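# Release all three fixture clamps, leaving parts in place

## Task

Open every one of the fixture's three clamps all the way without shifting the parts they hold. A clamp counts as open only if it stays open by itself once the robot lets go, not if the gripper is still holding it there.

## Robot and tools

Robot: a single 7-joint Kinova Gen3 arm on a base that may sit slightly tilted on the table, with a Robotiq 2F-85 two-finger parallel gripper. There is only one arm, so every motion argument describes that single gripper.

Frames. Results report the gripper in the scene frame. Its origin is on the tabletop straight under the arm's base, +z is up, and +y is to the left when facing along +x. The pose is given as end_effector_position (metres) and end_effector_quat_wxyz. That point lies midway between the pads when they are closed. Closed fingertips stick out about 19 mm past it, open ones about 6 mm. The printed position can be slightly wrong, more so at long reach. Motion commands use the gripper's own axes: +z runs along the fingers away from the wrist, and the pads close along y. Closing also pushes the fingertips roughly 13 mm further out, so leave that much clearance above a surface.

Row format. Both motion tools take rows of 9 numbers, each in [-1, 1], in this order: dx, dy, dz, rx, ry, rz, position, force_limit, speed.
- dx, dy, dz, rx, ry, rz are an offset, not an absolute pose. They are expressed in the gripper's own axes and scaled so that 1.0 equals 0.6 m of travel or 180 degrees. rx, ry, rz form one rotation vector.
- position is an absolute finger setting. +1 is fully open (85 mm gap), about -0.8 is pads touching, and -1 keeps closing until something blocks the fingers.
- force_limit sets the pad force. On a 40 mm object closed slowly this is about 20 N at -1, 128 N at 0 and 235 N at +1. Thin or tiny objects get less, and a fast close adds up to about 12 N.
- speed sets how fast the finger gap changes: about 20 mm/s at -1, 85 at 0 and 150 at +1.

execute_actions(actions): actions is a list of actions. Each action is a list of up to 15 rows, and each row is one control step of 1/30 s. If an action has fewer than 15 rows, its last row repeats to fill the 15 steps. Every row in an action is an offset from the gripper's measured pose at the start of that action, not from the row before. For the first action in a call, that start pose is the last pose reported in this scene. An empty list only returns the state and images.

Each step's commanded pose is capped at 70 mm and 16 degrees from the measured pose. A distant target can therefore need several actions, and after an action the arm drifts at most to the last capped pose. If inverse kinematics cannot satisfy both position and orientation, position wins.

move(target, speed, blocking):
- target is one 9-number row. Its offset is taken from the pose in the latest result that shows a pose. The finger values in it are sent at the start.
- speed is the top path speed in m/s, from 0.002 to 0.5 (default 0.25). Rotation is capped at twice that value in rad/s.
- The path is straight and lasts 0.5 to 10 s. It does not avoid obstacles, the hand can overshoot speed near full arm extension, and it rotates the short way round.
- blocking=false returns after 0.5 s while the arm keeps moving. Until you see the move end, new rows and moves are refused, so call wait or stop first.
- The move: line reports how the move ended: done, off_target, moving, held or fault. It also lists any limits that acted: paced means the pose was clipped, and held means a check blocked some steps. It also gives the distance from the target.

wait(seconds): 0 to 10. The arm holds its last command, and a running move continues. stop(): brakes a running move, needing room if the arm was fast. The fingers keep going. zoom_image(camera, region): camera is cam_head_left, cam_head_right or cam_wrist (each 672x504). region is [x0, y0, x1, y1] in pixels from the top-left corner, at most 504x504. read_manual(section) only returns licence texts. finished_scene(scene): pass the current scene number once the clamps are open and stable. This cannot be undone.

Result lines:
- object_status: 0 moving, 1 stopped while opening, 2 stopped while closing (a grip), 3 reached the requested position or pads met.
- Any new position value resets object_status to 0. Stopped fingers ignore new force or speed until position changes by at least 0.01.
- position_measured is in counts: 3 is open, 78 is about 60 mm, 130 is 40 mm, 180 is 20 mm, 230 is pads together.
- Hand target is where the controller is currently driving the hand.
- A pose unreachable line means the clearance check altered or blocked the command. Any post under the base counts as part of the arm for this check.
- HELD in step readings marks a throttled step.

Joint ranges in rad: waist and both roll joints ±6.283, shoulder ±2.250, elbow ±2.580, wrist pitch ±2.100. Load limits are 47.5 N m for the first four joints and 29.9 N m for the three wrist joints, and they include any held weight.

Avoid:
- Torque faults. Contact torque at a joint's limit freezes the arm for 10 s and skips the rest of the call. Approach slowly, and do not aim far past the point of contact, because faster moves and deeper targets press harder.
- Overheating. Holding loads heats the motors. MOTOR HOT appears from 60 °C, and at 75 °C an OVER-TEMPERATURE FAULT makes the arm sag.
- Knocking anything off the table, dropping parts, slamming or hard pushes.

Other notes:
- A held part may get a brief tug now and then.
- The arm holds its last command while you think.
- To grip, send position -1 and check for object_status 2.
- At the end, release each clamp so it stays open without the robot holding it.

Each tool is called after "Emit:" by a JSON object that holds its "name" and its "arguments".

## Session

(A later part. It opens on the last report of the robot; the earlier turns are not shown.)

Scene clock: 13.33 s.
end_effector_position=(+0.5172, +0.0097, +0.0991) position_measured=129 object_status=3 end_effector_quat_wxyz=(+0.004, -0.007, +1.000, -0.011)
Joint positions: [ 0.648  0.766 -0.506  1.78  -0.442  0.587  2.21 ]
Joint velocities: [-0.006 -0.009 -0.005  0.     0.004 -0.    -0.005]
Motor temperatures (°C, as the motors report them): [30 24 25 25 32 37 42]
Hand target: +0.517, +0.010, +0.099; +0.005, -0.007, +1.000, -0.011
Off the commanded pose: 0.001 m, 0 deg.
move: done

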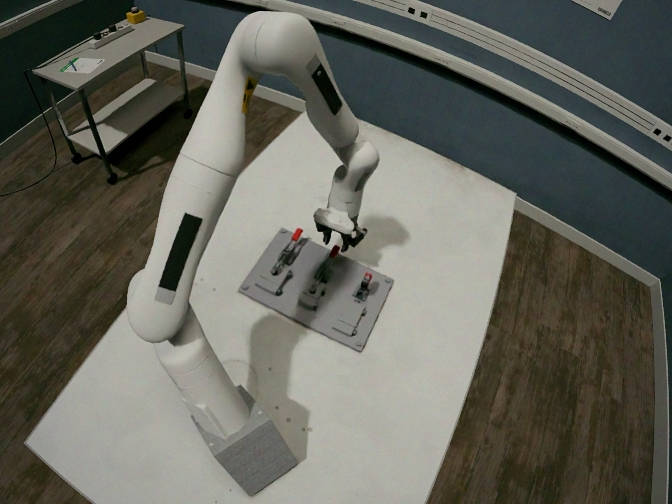

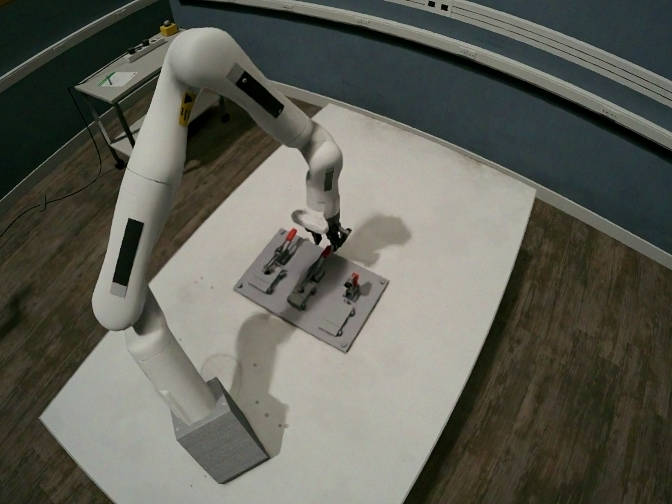

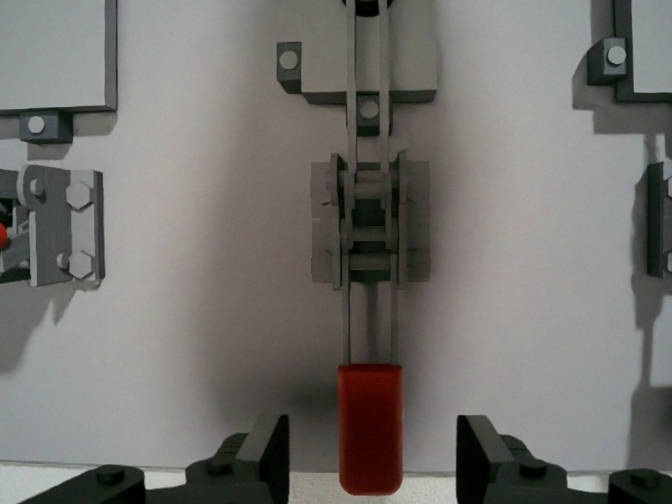

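Aligned.

Emit:
{"name": "move", "arguments": {"target": [-0.005,-0.001,0.078,0,0,0,0,-0.6,1], "speed": 0.1}}

Emit:
{"name": "execute_actions", "arguments": {"actions": [[[0,0,0,0,0,0,-1,-0.6,0]]]}}

Emit:
{"name": "move", "arguments": {"target": [0.02,0,-0.03,0,0,0,-1,-0.6,0], "speed": 0.05}}

Emit:
{"name": "move", "arguments": {"target": [0.03,0,-0.02,0,0,0,-1,-0.6,0], "speed": 0.05}}

Scene clock: 14.27 s.
end_effector_position=(+0.5209, +0.0080, +0.0529) position_measured=129 object_status=3 end_effector_quat_wxyz=(+0.005, -0.007, +1.000, -0.011)
Joint positions: [ 0.589  0.855 -0.506  1.77  -0.447  0.489  2.212]
Joint velocities: [-0.004  0.006 -0.001 -0.    -0.    -0.    -0.001]
Motor temperatures (°C, as the motors report them): [30 24 25 25 32 37 42]
Hand target: +0.521, +0.008, +0.053; +0.004, -0.007, +1.000, -0.011
Off the commanded pose: 0.001 m, 0 deg.
move: done

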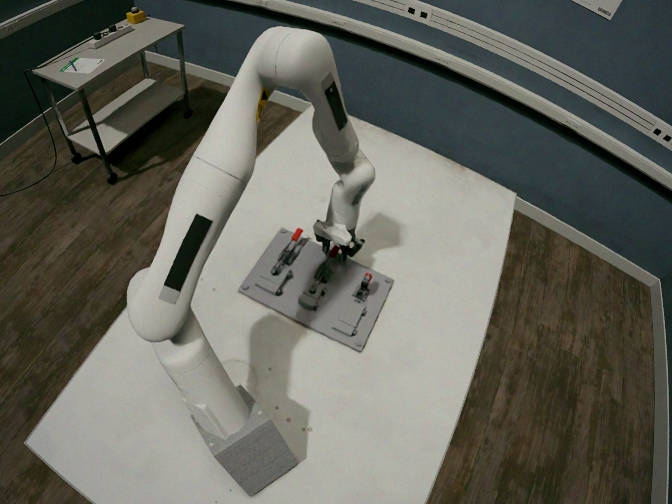

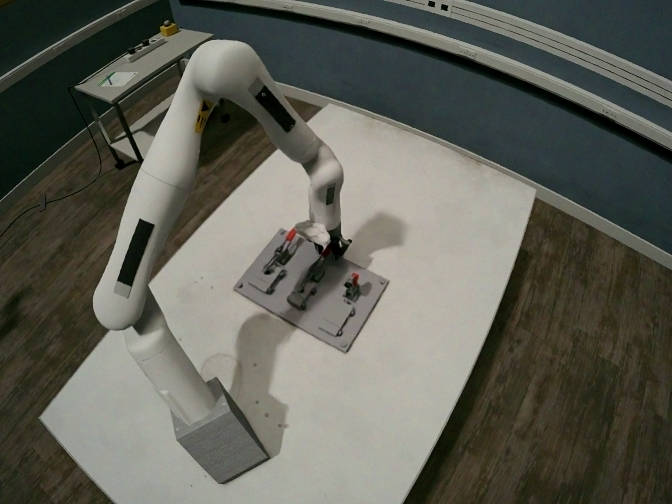

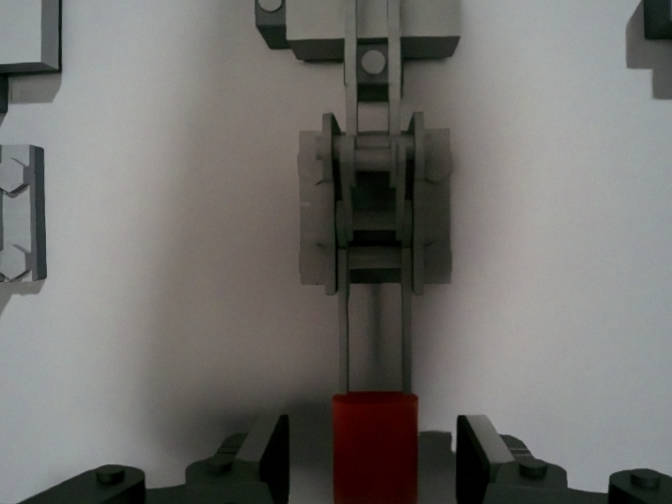

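Scene clock: 14.77 s.
end_effector_position=(+0.5209, +0.0085, +0.0530) position_measured=188 object_status=0 end_effector_quat_wxyz=(+0.005, -0.007, +1.000, -0.011)
Joint positions: [ 0.589  0.854 -0.506  1.77  -0.447  0.489  2.212]
Joint velocities: [-0.     0.002  0.     0.    -0.    -0.    -0.   ]
Motor temperatures (°C, as the motors report them): [30 24 25 25 32 37 42]
Hand target: +0.521, +0.008, +0.053; +0.005, -0.007, +1.000, -0.011
Off the commanded pose: 0.000 m, 0 deg.
Step readings (end_effector_position):
0: (+0.5209, +0.0080, +0.0529)
1: (+0.5209, +0.0080, +0.0529)
2: (+0.5210, +0.0080, +0.0530)
4: (+0.5209, +0.0080, +0.0529)
8: (+0.5209, +0.0080, +0.0529)
15: end_effector_position above

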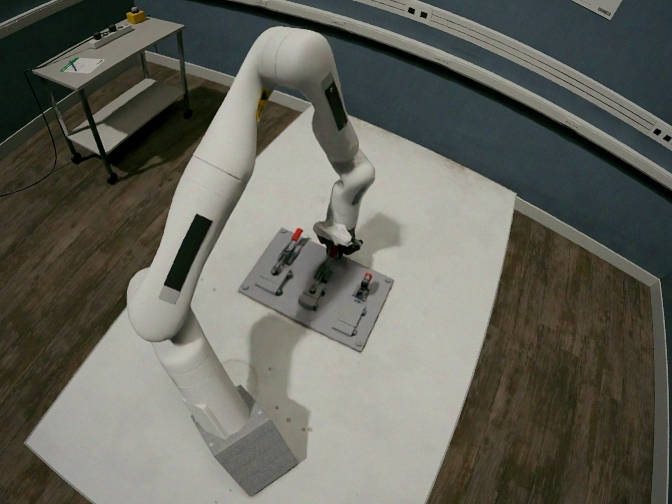

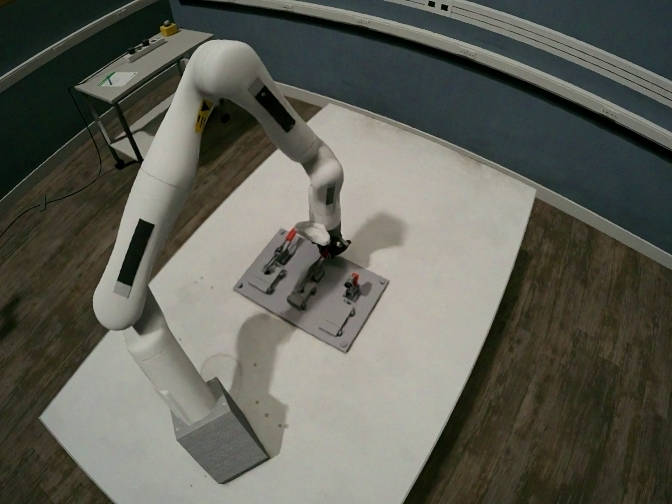

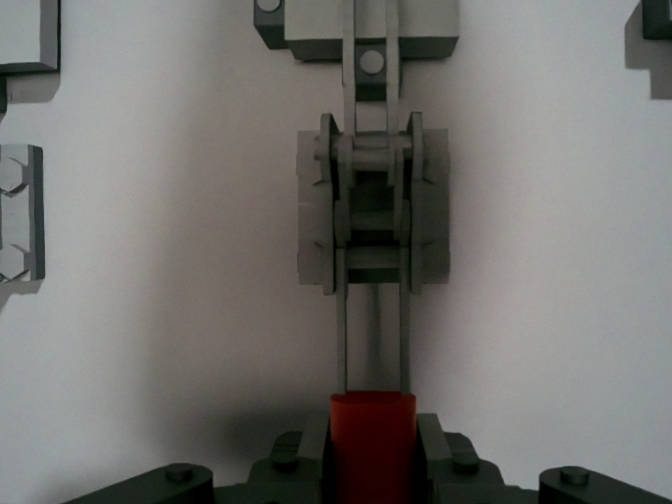

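Scene clock: 15.47 s.
end_effector_position=(+0.5117, +0.0083, +0.0705) position_measured=188 object_status=2 end_effector_quat_wxyz=(+0.008, -0.007, +1.000, -0.012)
Joint positions: [ 0.628  0.817 -0.521  1.808 -0.452  0.496  2.228]
Joint velocities: [ 0.002 -0.001 -0.     0.002 -0.002 -0.     0.003]
Motor temperatures (°C, as the motors report them): [30 24 25 25 32 37 42]
Hand target: +0.509, +0.009, +0.071; +0.005, -0.007, +1.000, -0.011
Off the commanded pose: 0.003 m, 0 deg.
move: done

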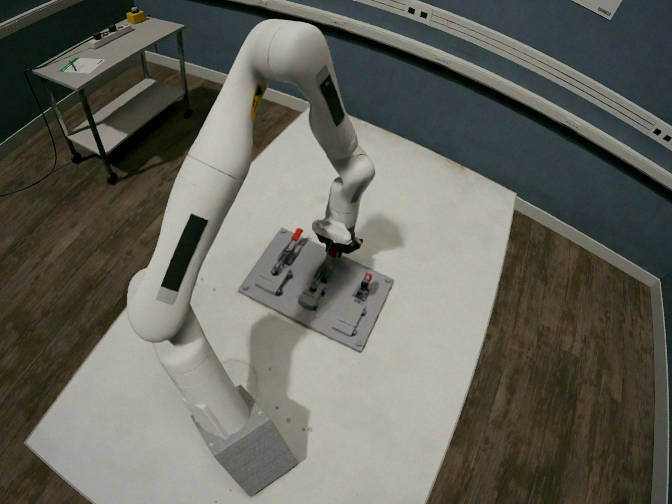

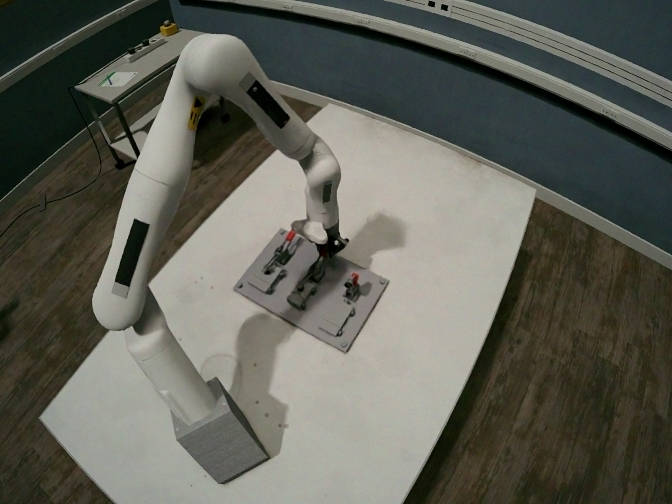

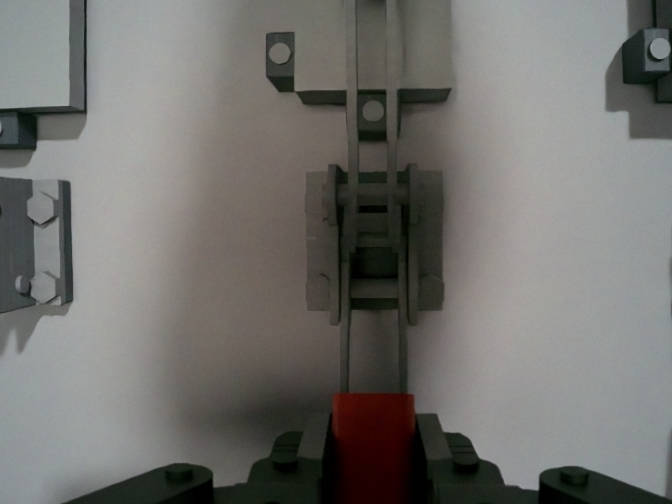

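Scene clock: 16.17 s.
end_effector_position=(+0.4985, +0.0080, +0.0824) position_measured=188 object_status=2 end_effector_quat_wxyz=(+0.012, -0.007, +1.000, -0.013)
Joint positions: [ 0.672  0.788 -0.544  1.862 -0.464  0.476  2.255]
Joint velocities: [ 0.001 -0.002  0.     0.001 -0.004 -0.001  0.004]
Motor temperatures (°C, as the motors report them): [30 24 25 25 32 37 42]
Hand target: +0.493, +0.008, +0.082; +0.008, -0.007, +1.000, -0.012
Off the commanded pose: 0.005 m, 1 deg.
move: off_target

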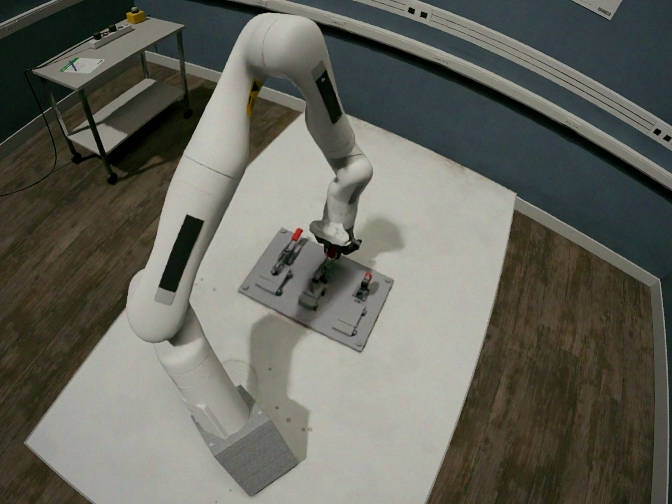

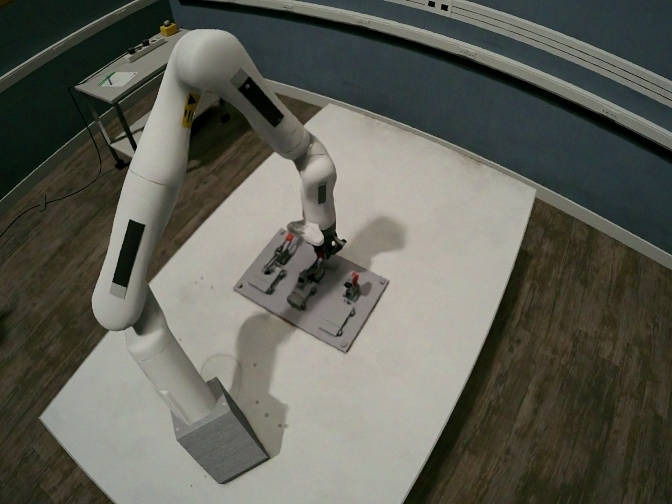

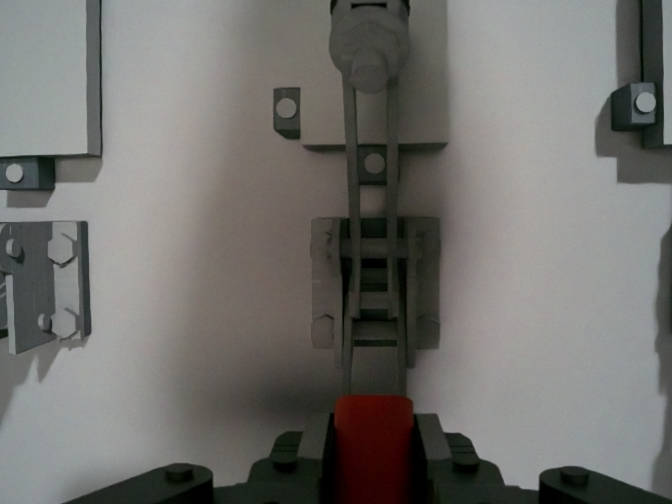

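Emit:
{"name": "move", "arguments": {"target": [0.035,0,-0.008,0,0,0,-1,-0.6,0], "speed": 0.05}}

Emit:
{"name": "execute_actions", "arguments": {"actions": [[[0,0,0,0,0,0,0,-0.6,1]],[[-0.015,0,0,0,0,0,0,-0.6,1],[-0.025,0,0,0,0,0,0,-0.6,1],[-0.035,0,0,0,0,0,0,-0.6,1],[-0.045,0,0,0,0,0,0,-0.6,1]],[[0,0,0,0,0,0,-0.8,-0.6,1]]]}}

Scene clock: 17.00 s.
end_effector_position=(+0.4859, +0.0077, +0.0881) position_measured=188 object_status=2 end_effector_quat_wxyz=(+0.021, -0.007, +1.000, -0.015)
Joint positions: [ 0.714  0.773 -0.575  1.92  -0.481  0.433  2.288]
Joint velocities: [ 0.     0.001  0.001  0.001 -0.005 -0.001  0.005]
Motor temperatures (°C, as the motors report them): [30 24 25 25 32 37 42]
Hand target: +0.477, +0.008, +0.087; +0.012, -0.007, +1.000, -0.013
Off the commanded pose: 0.009 m, 1 deg.
move: off_target

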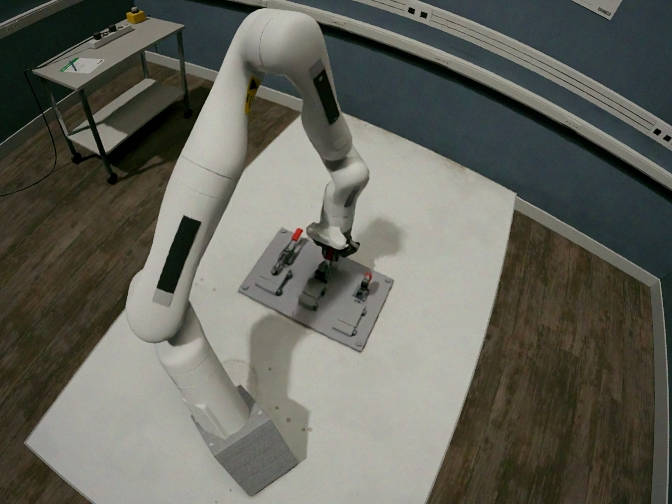

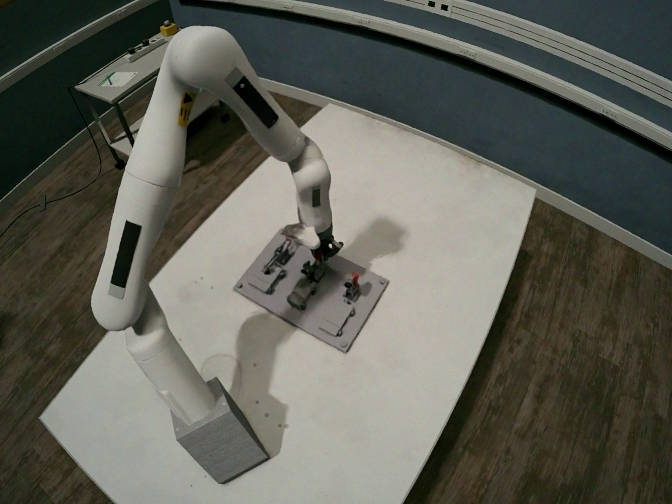

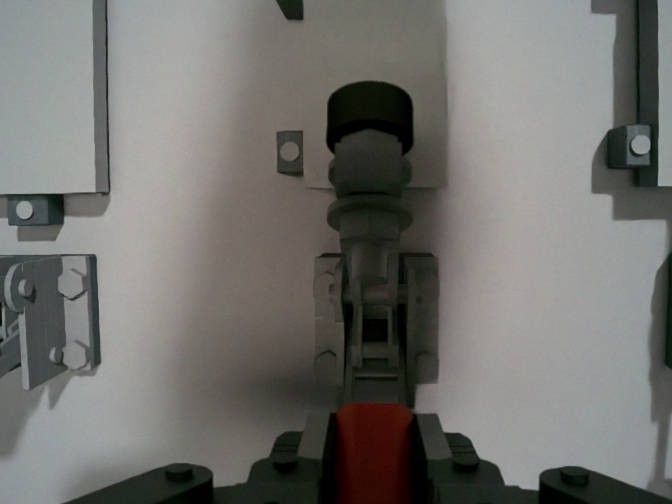

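Scene clock: 18.50 s.
end_effector_position=(+0.5129, +0.0080, +0.0895) position_measured=229 object_status=0 end_effector_quat_wxyz=(+0.021, -0.007, +1.000, -0.015)
Joint positions: [ 0.667  0.779 -0.538  1.831 -0.463  0.496  2.243]
Joint velocities: [ 0.     0.002 -0.     0.     0.     0.    -0.   ]
Motor temperatures (°C, as the motors report them): [30 24 25 25 32 37 42]
Hand target: +0.513, +0.008, +0.089; +0.021, -0.007, +1.000, -0.015
Off the commanded pose: 0.000 m, 0 deg.
Step readings (end_effector_position; steps 1 to 15: 1st action; 16 to 30: 2nd action; 31 to 45: 3rd action):
0: (+0.4859, +0.0077, +0.0881)
1: (+0.4864, +0.0077, +0.0882)
2: (+0.4873, +0.0077, +0.0884)
4: (+0.4874, +0.0077, +0.0885)
8: (+0.4860, +0.0077, +0.0882)
15: (+0.4859, +0.0077, +0.0881)
16: (+0.4861, +0.0078, +0.0880)
17: (+0.4875, +0.0081, +0.0877)
19: (+0.4957, +0.0093, +0.0875)
23: (+0.5123, +0.0079, +0.0897)
30: (+0.5129, +0.0080, +0.0895)
31: (+0.5130, +0.0080, +0.0895)
32: (+0.5130, +0.0079, +0.0896)
34: (+0.5130, +0.0079, +0.0896)
38: (+0.5130, +0.0080, +0.0895)
45: end_effector_position above

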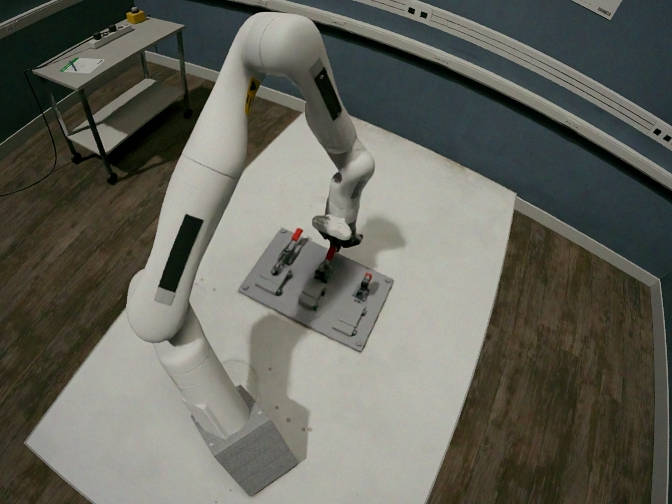

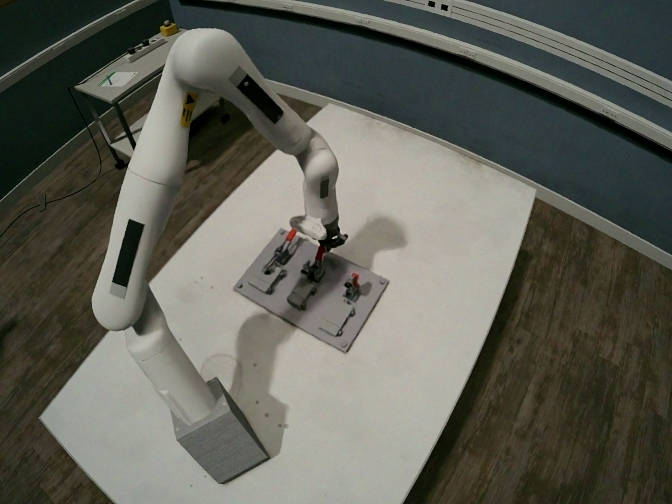

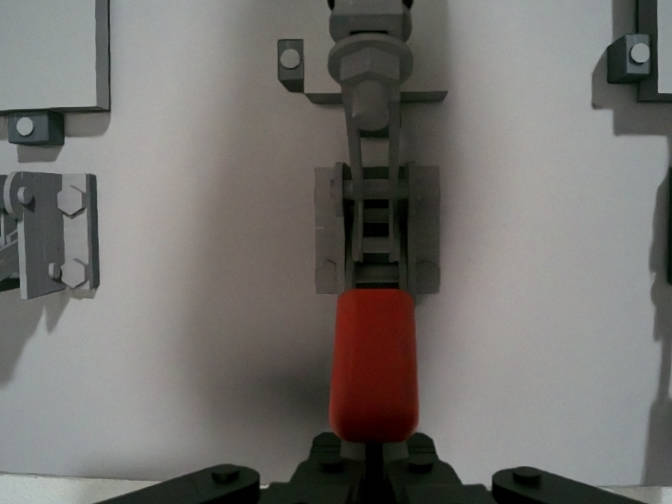

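Emit:
{"name": "move", "arguments": {"target": [0.055,0,0.003,0,0,0,-0.8,-0.6,1], "speed": 0.03}}

Scene clock: 19.93 s.
end_effector_position=(+0.4867, +0.0077, +0.0884) position_measured=229 object_status=3 end_effector_quat_wxyz=(+0.027, -0.009, +0.999, -0.017)
Joint positions: [ 0.724  0.773 -0.588  1.932 -0.484  0.41   2.296]
Joint velocities: [ 0.002 -0.001  0.     0.002 -0.003  0.001  0.002]
Motor temperatures (°C, as the motors report them): [30 24 25 25 32 37 42]
Hand target: +0.480, +0.007, +0.086; +0.021, -0.007, +1.000, -0.015
Off the commanded pose: 0.007 m, 1 deg.
move: off_target

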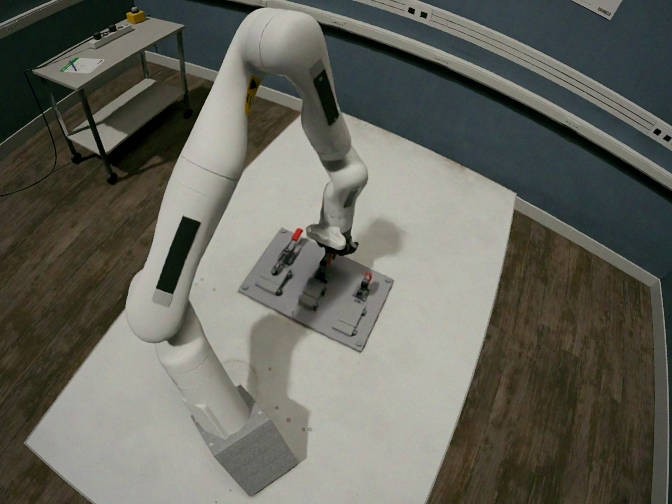

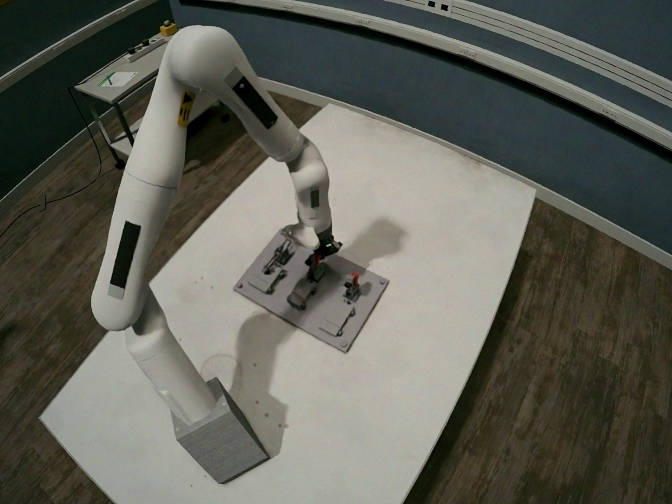

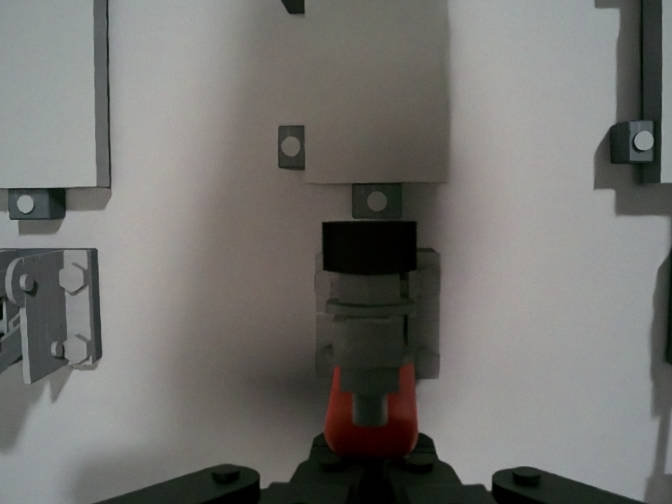

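At the stop. Back off and go to left clamp.

Emit:
{"name": "move", "arguments": {"target": [-0.04,0,0,0,0,0,-0.8,-0.6,1], "speed": 0.08}}

Emit:
{"name": "move", "arguments": {"target": [-0.012,0.184,-0.02,0.008,0.015,0,0,-0.6,1], "speed": 0.2}}

Scene clock: 20.73 s.
end_effector_position=(+0.5107, +0.0080, +0.0899) position_measured=229 object_status=3 end_effector_quat_wxyz=(+0.027, -0.009, +0.999, -0.017)
Joint positions: [ 0.68   0.776 -0.552  1.854 -0.471  0.468  2.257]
Joint velocities: [-0.005  0.001 -0.002 -0.001  0.002  0.    -0.002]
Motor temperatures (°C, as the motors report them): [30 24 25 25 32 37 42]
Hand target: +0.511, +0.008, +0.090; +0.027, -0.009, +0.999, -0.017
Off the commanded pose: 0.000 m, 0 deg.
move: done

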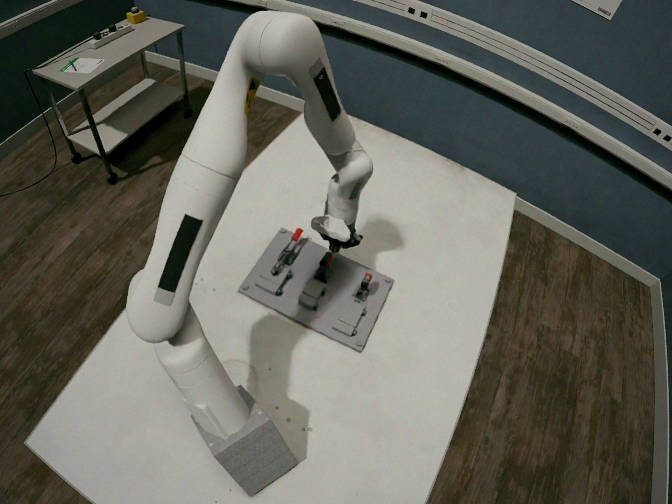

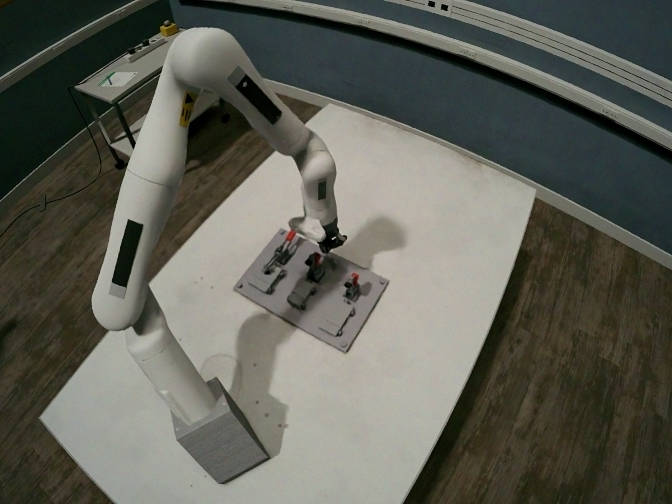

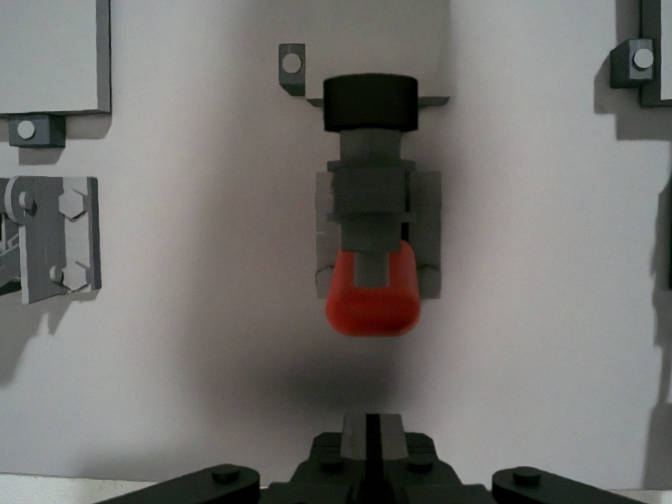

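Scene clock: 21.67 s.
end_effector_position=(+0.5150, +0.1179, +0.0986) position_measured=129 object_status=3 end_effector_quat_wxyz=(+0.004, -0.007, +1.000, -0.030)
Joint positions: [ 0.432  0.586 -0.486  1.855 -0.469  0.544  1.986]
Joint velocities: [-0.011 -0.007 -0.009 -0.001  0.007 -0.001 -0.006]
Motor temperatures (°C, as the motors report them): [30 24 25 25 32 37 42]
Hand target: +0.515, +0.119, +0.099; +0.004, -0.008, +1.000, -0.030
Off the commanded pose: 0.001 m, 0 deg.
move: done

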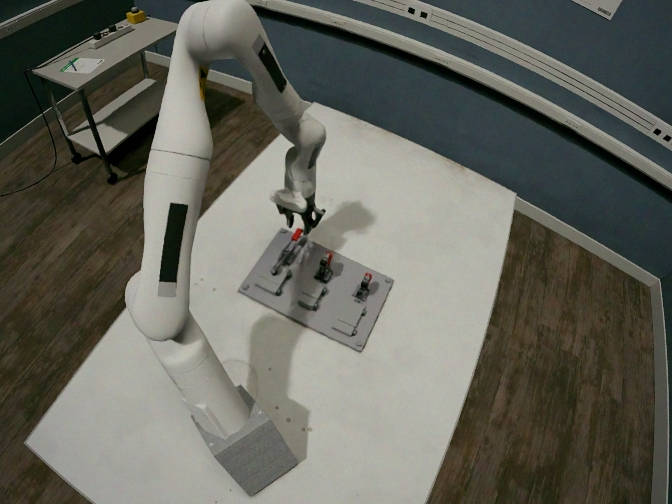

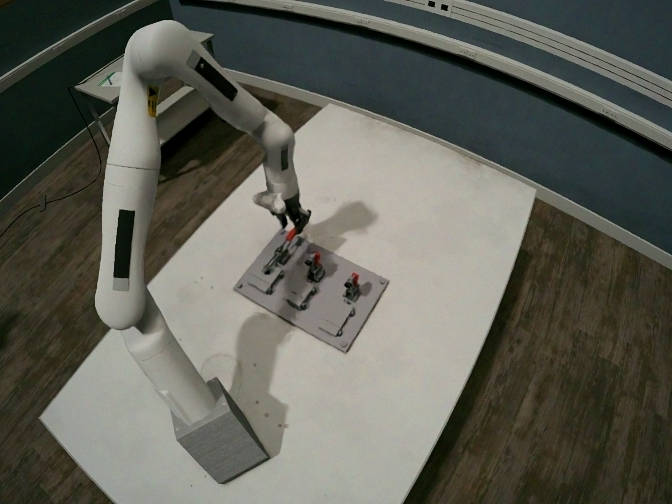

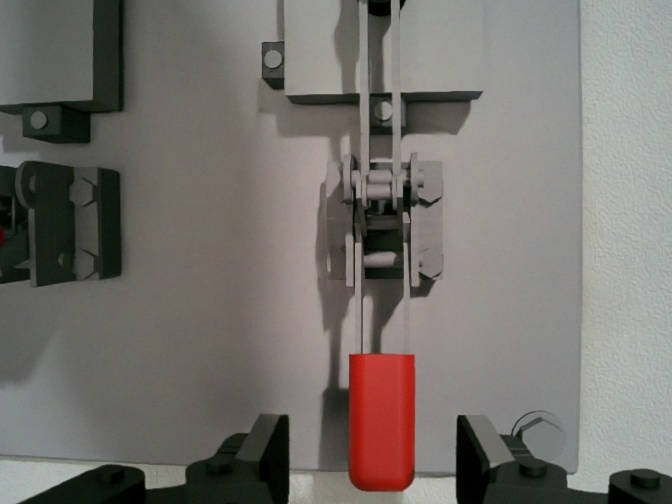

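Emit:
{"name": "move", "arguments": {"target": [-0.005,0.0045,0.077,-0.016,0,0,0,-0.6,1], "speed": 0.1}}

Scene clock: 22.53 s.
end_effector_position=(+0.5187, +0.1181, +0.0528) position_measured=129 object_status=3 end_effector_quat_wxyz=(+0.004, -0.008, +1.000, -0.005)
Joint positions: [ 0.427  0.708 -0.533  1.842 -0.499  0.451  2.042]
Joint velocities: [ 0.     0.009  0.002 -0.    -0.001  0.001  0.002]
Motor temperatures (°C, as the motors report them): [30 24 25 25 32 37 42]
Hand target: +0.518, +0.118, +0.052; +0.004, -0.007, +1.000, -0.005
Off the commanded pose: 0.001 m, 0 deg.
move: done

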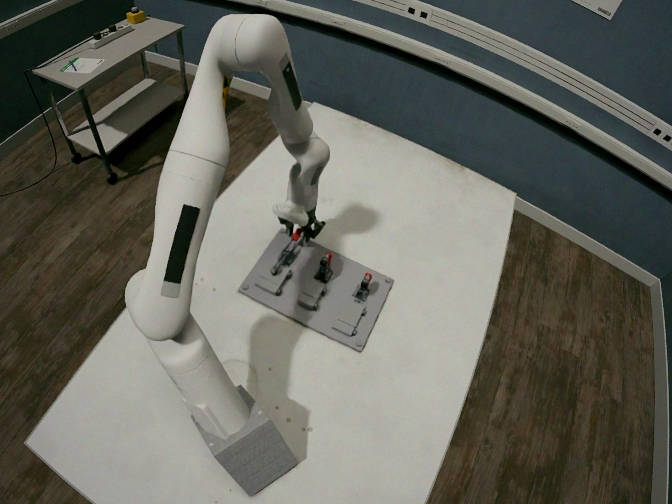

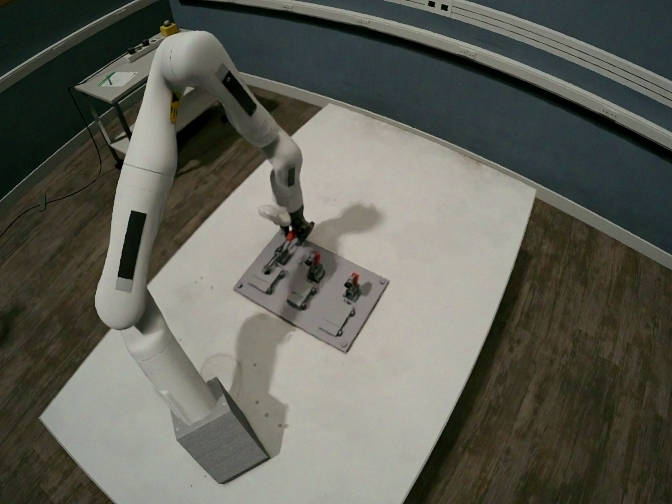

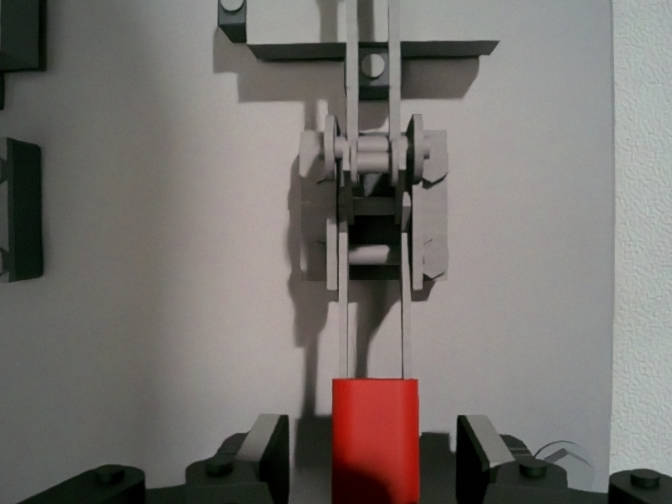

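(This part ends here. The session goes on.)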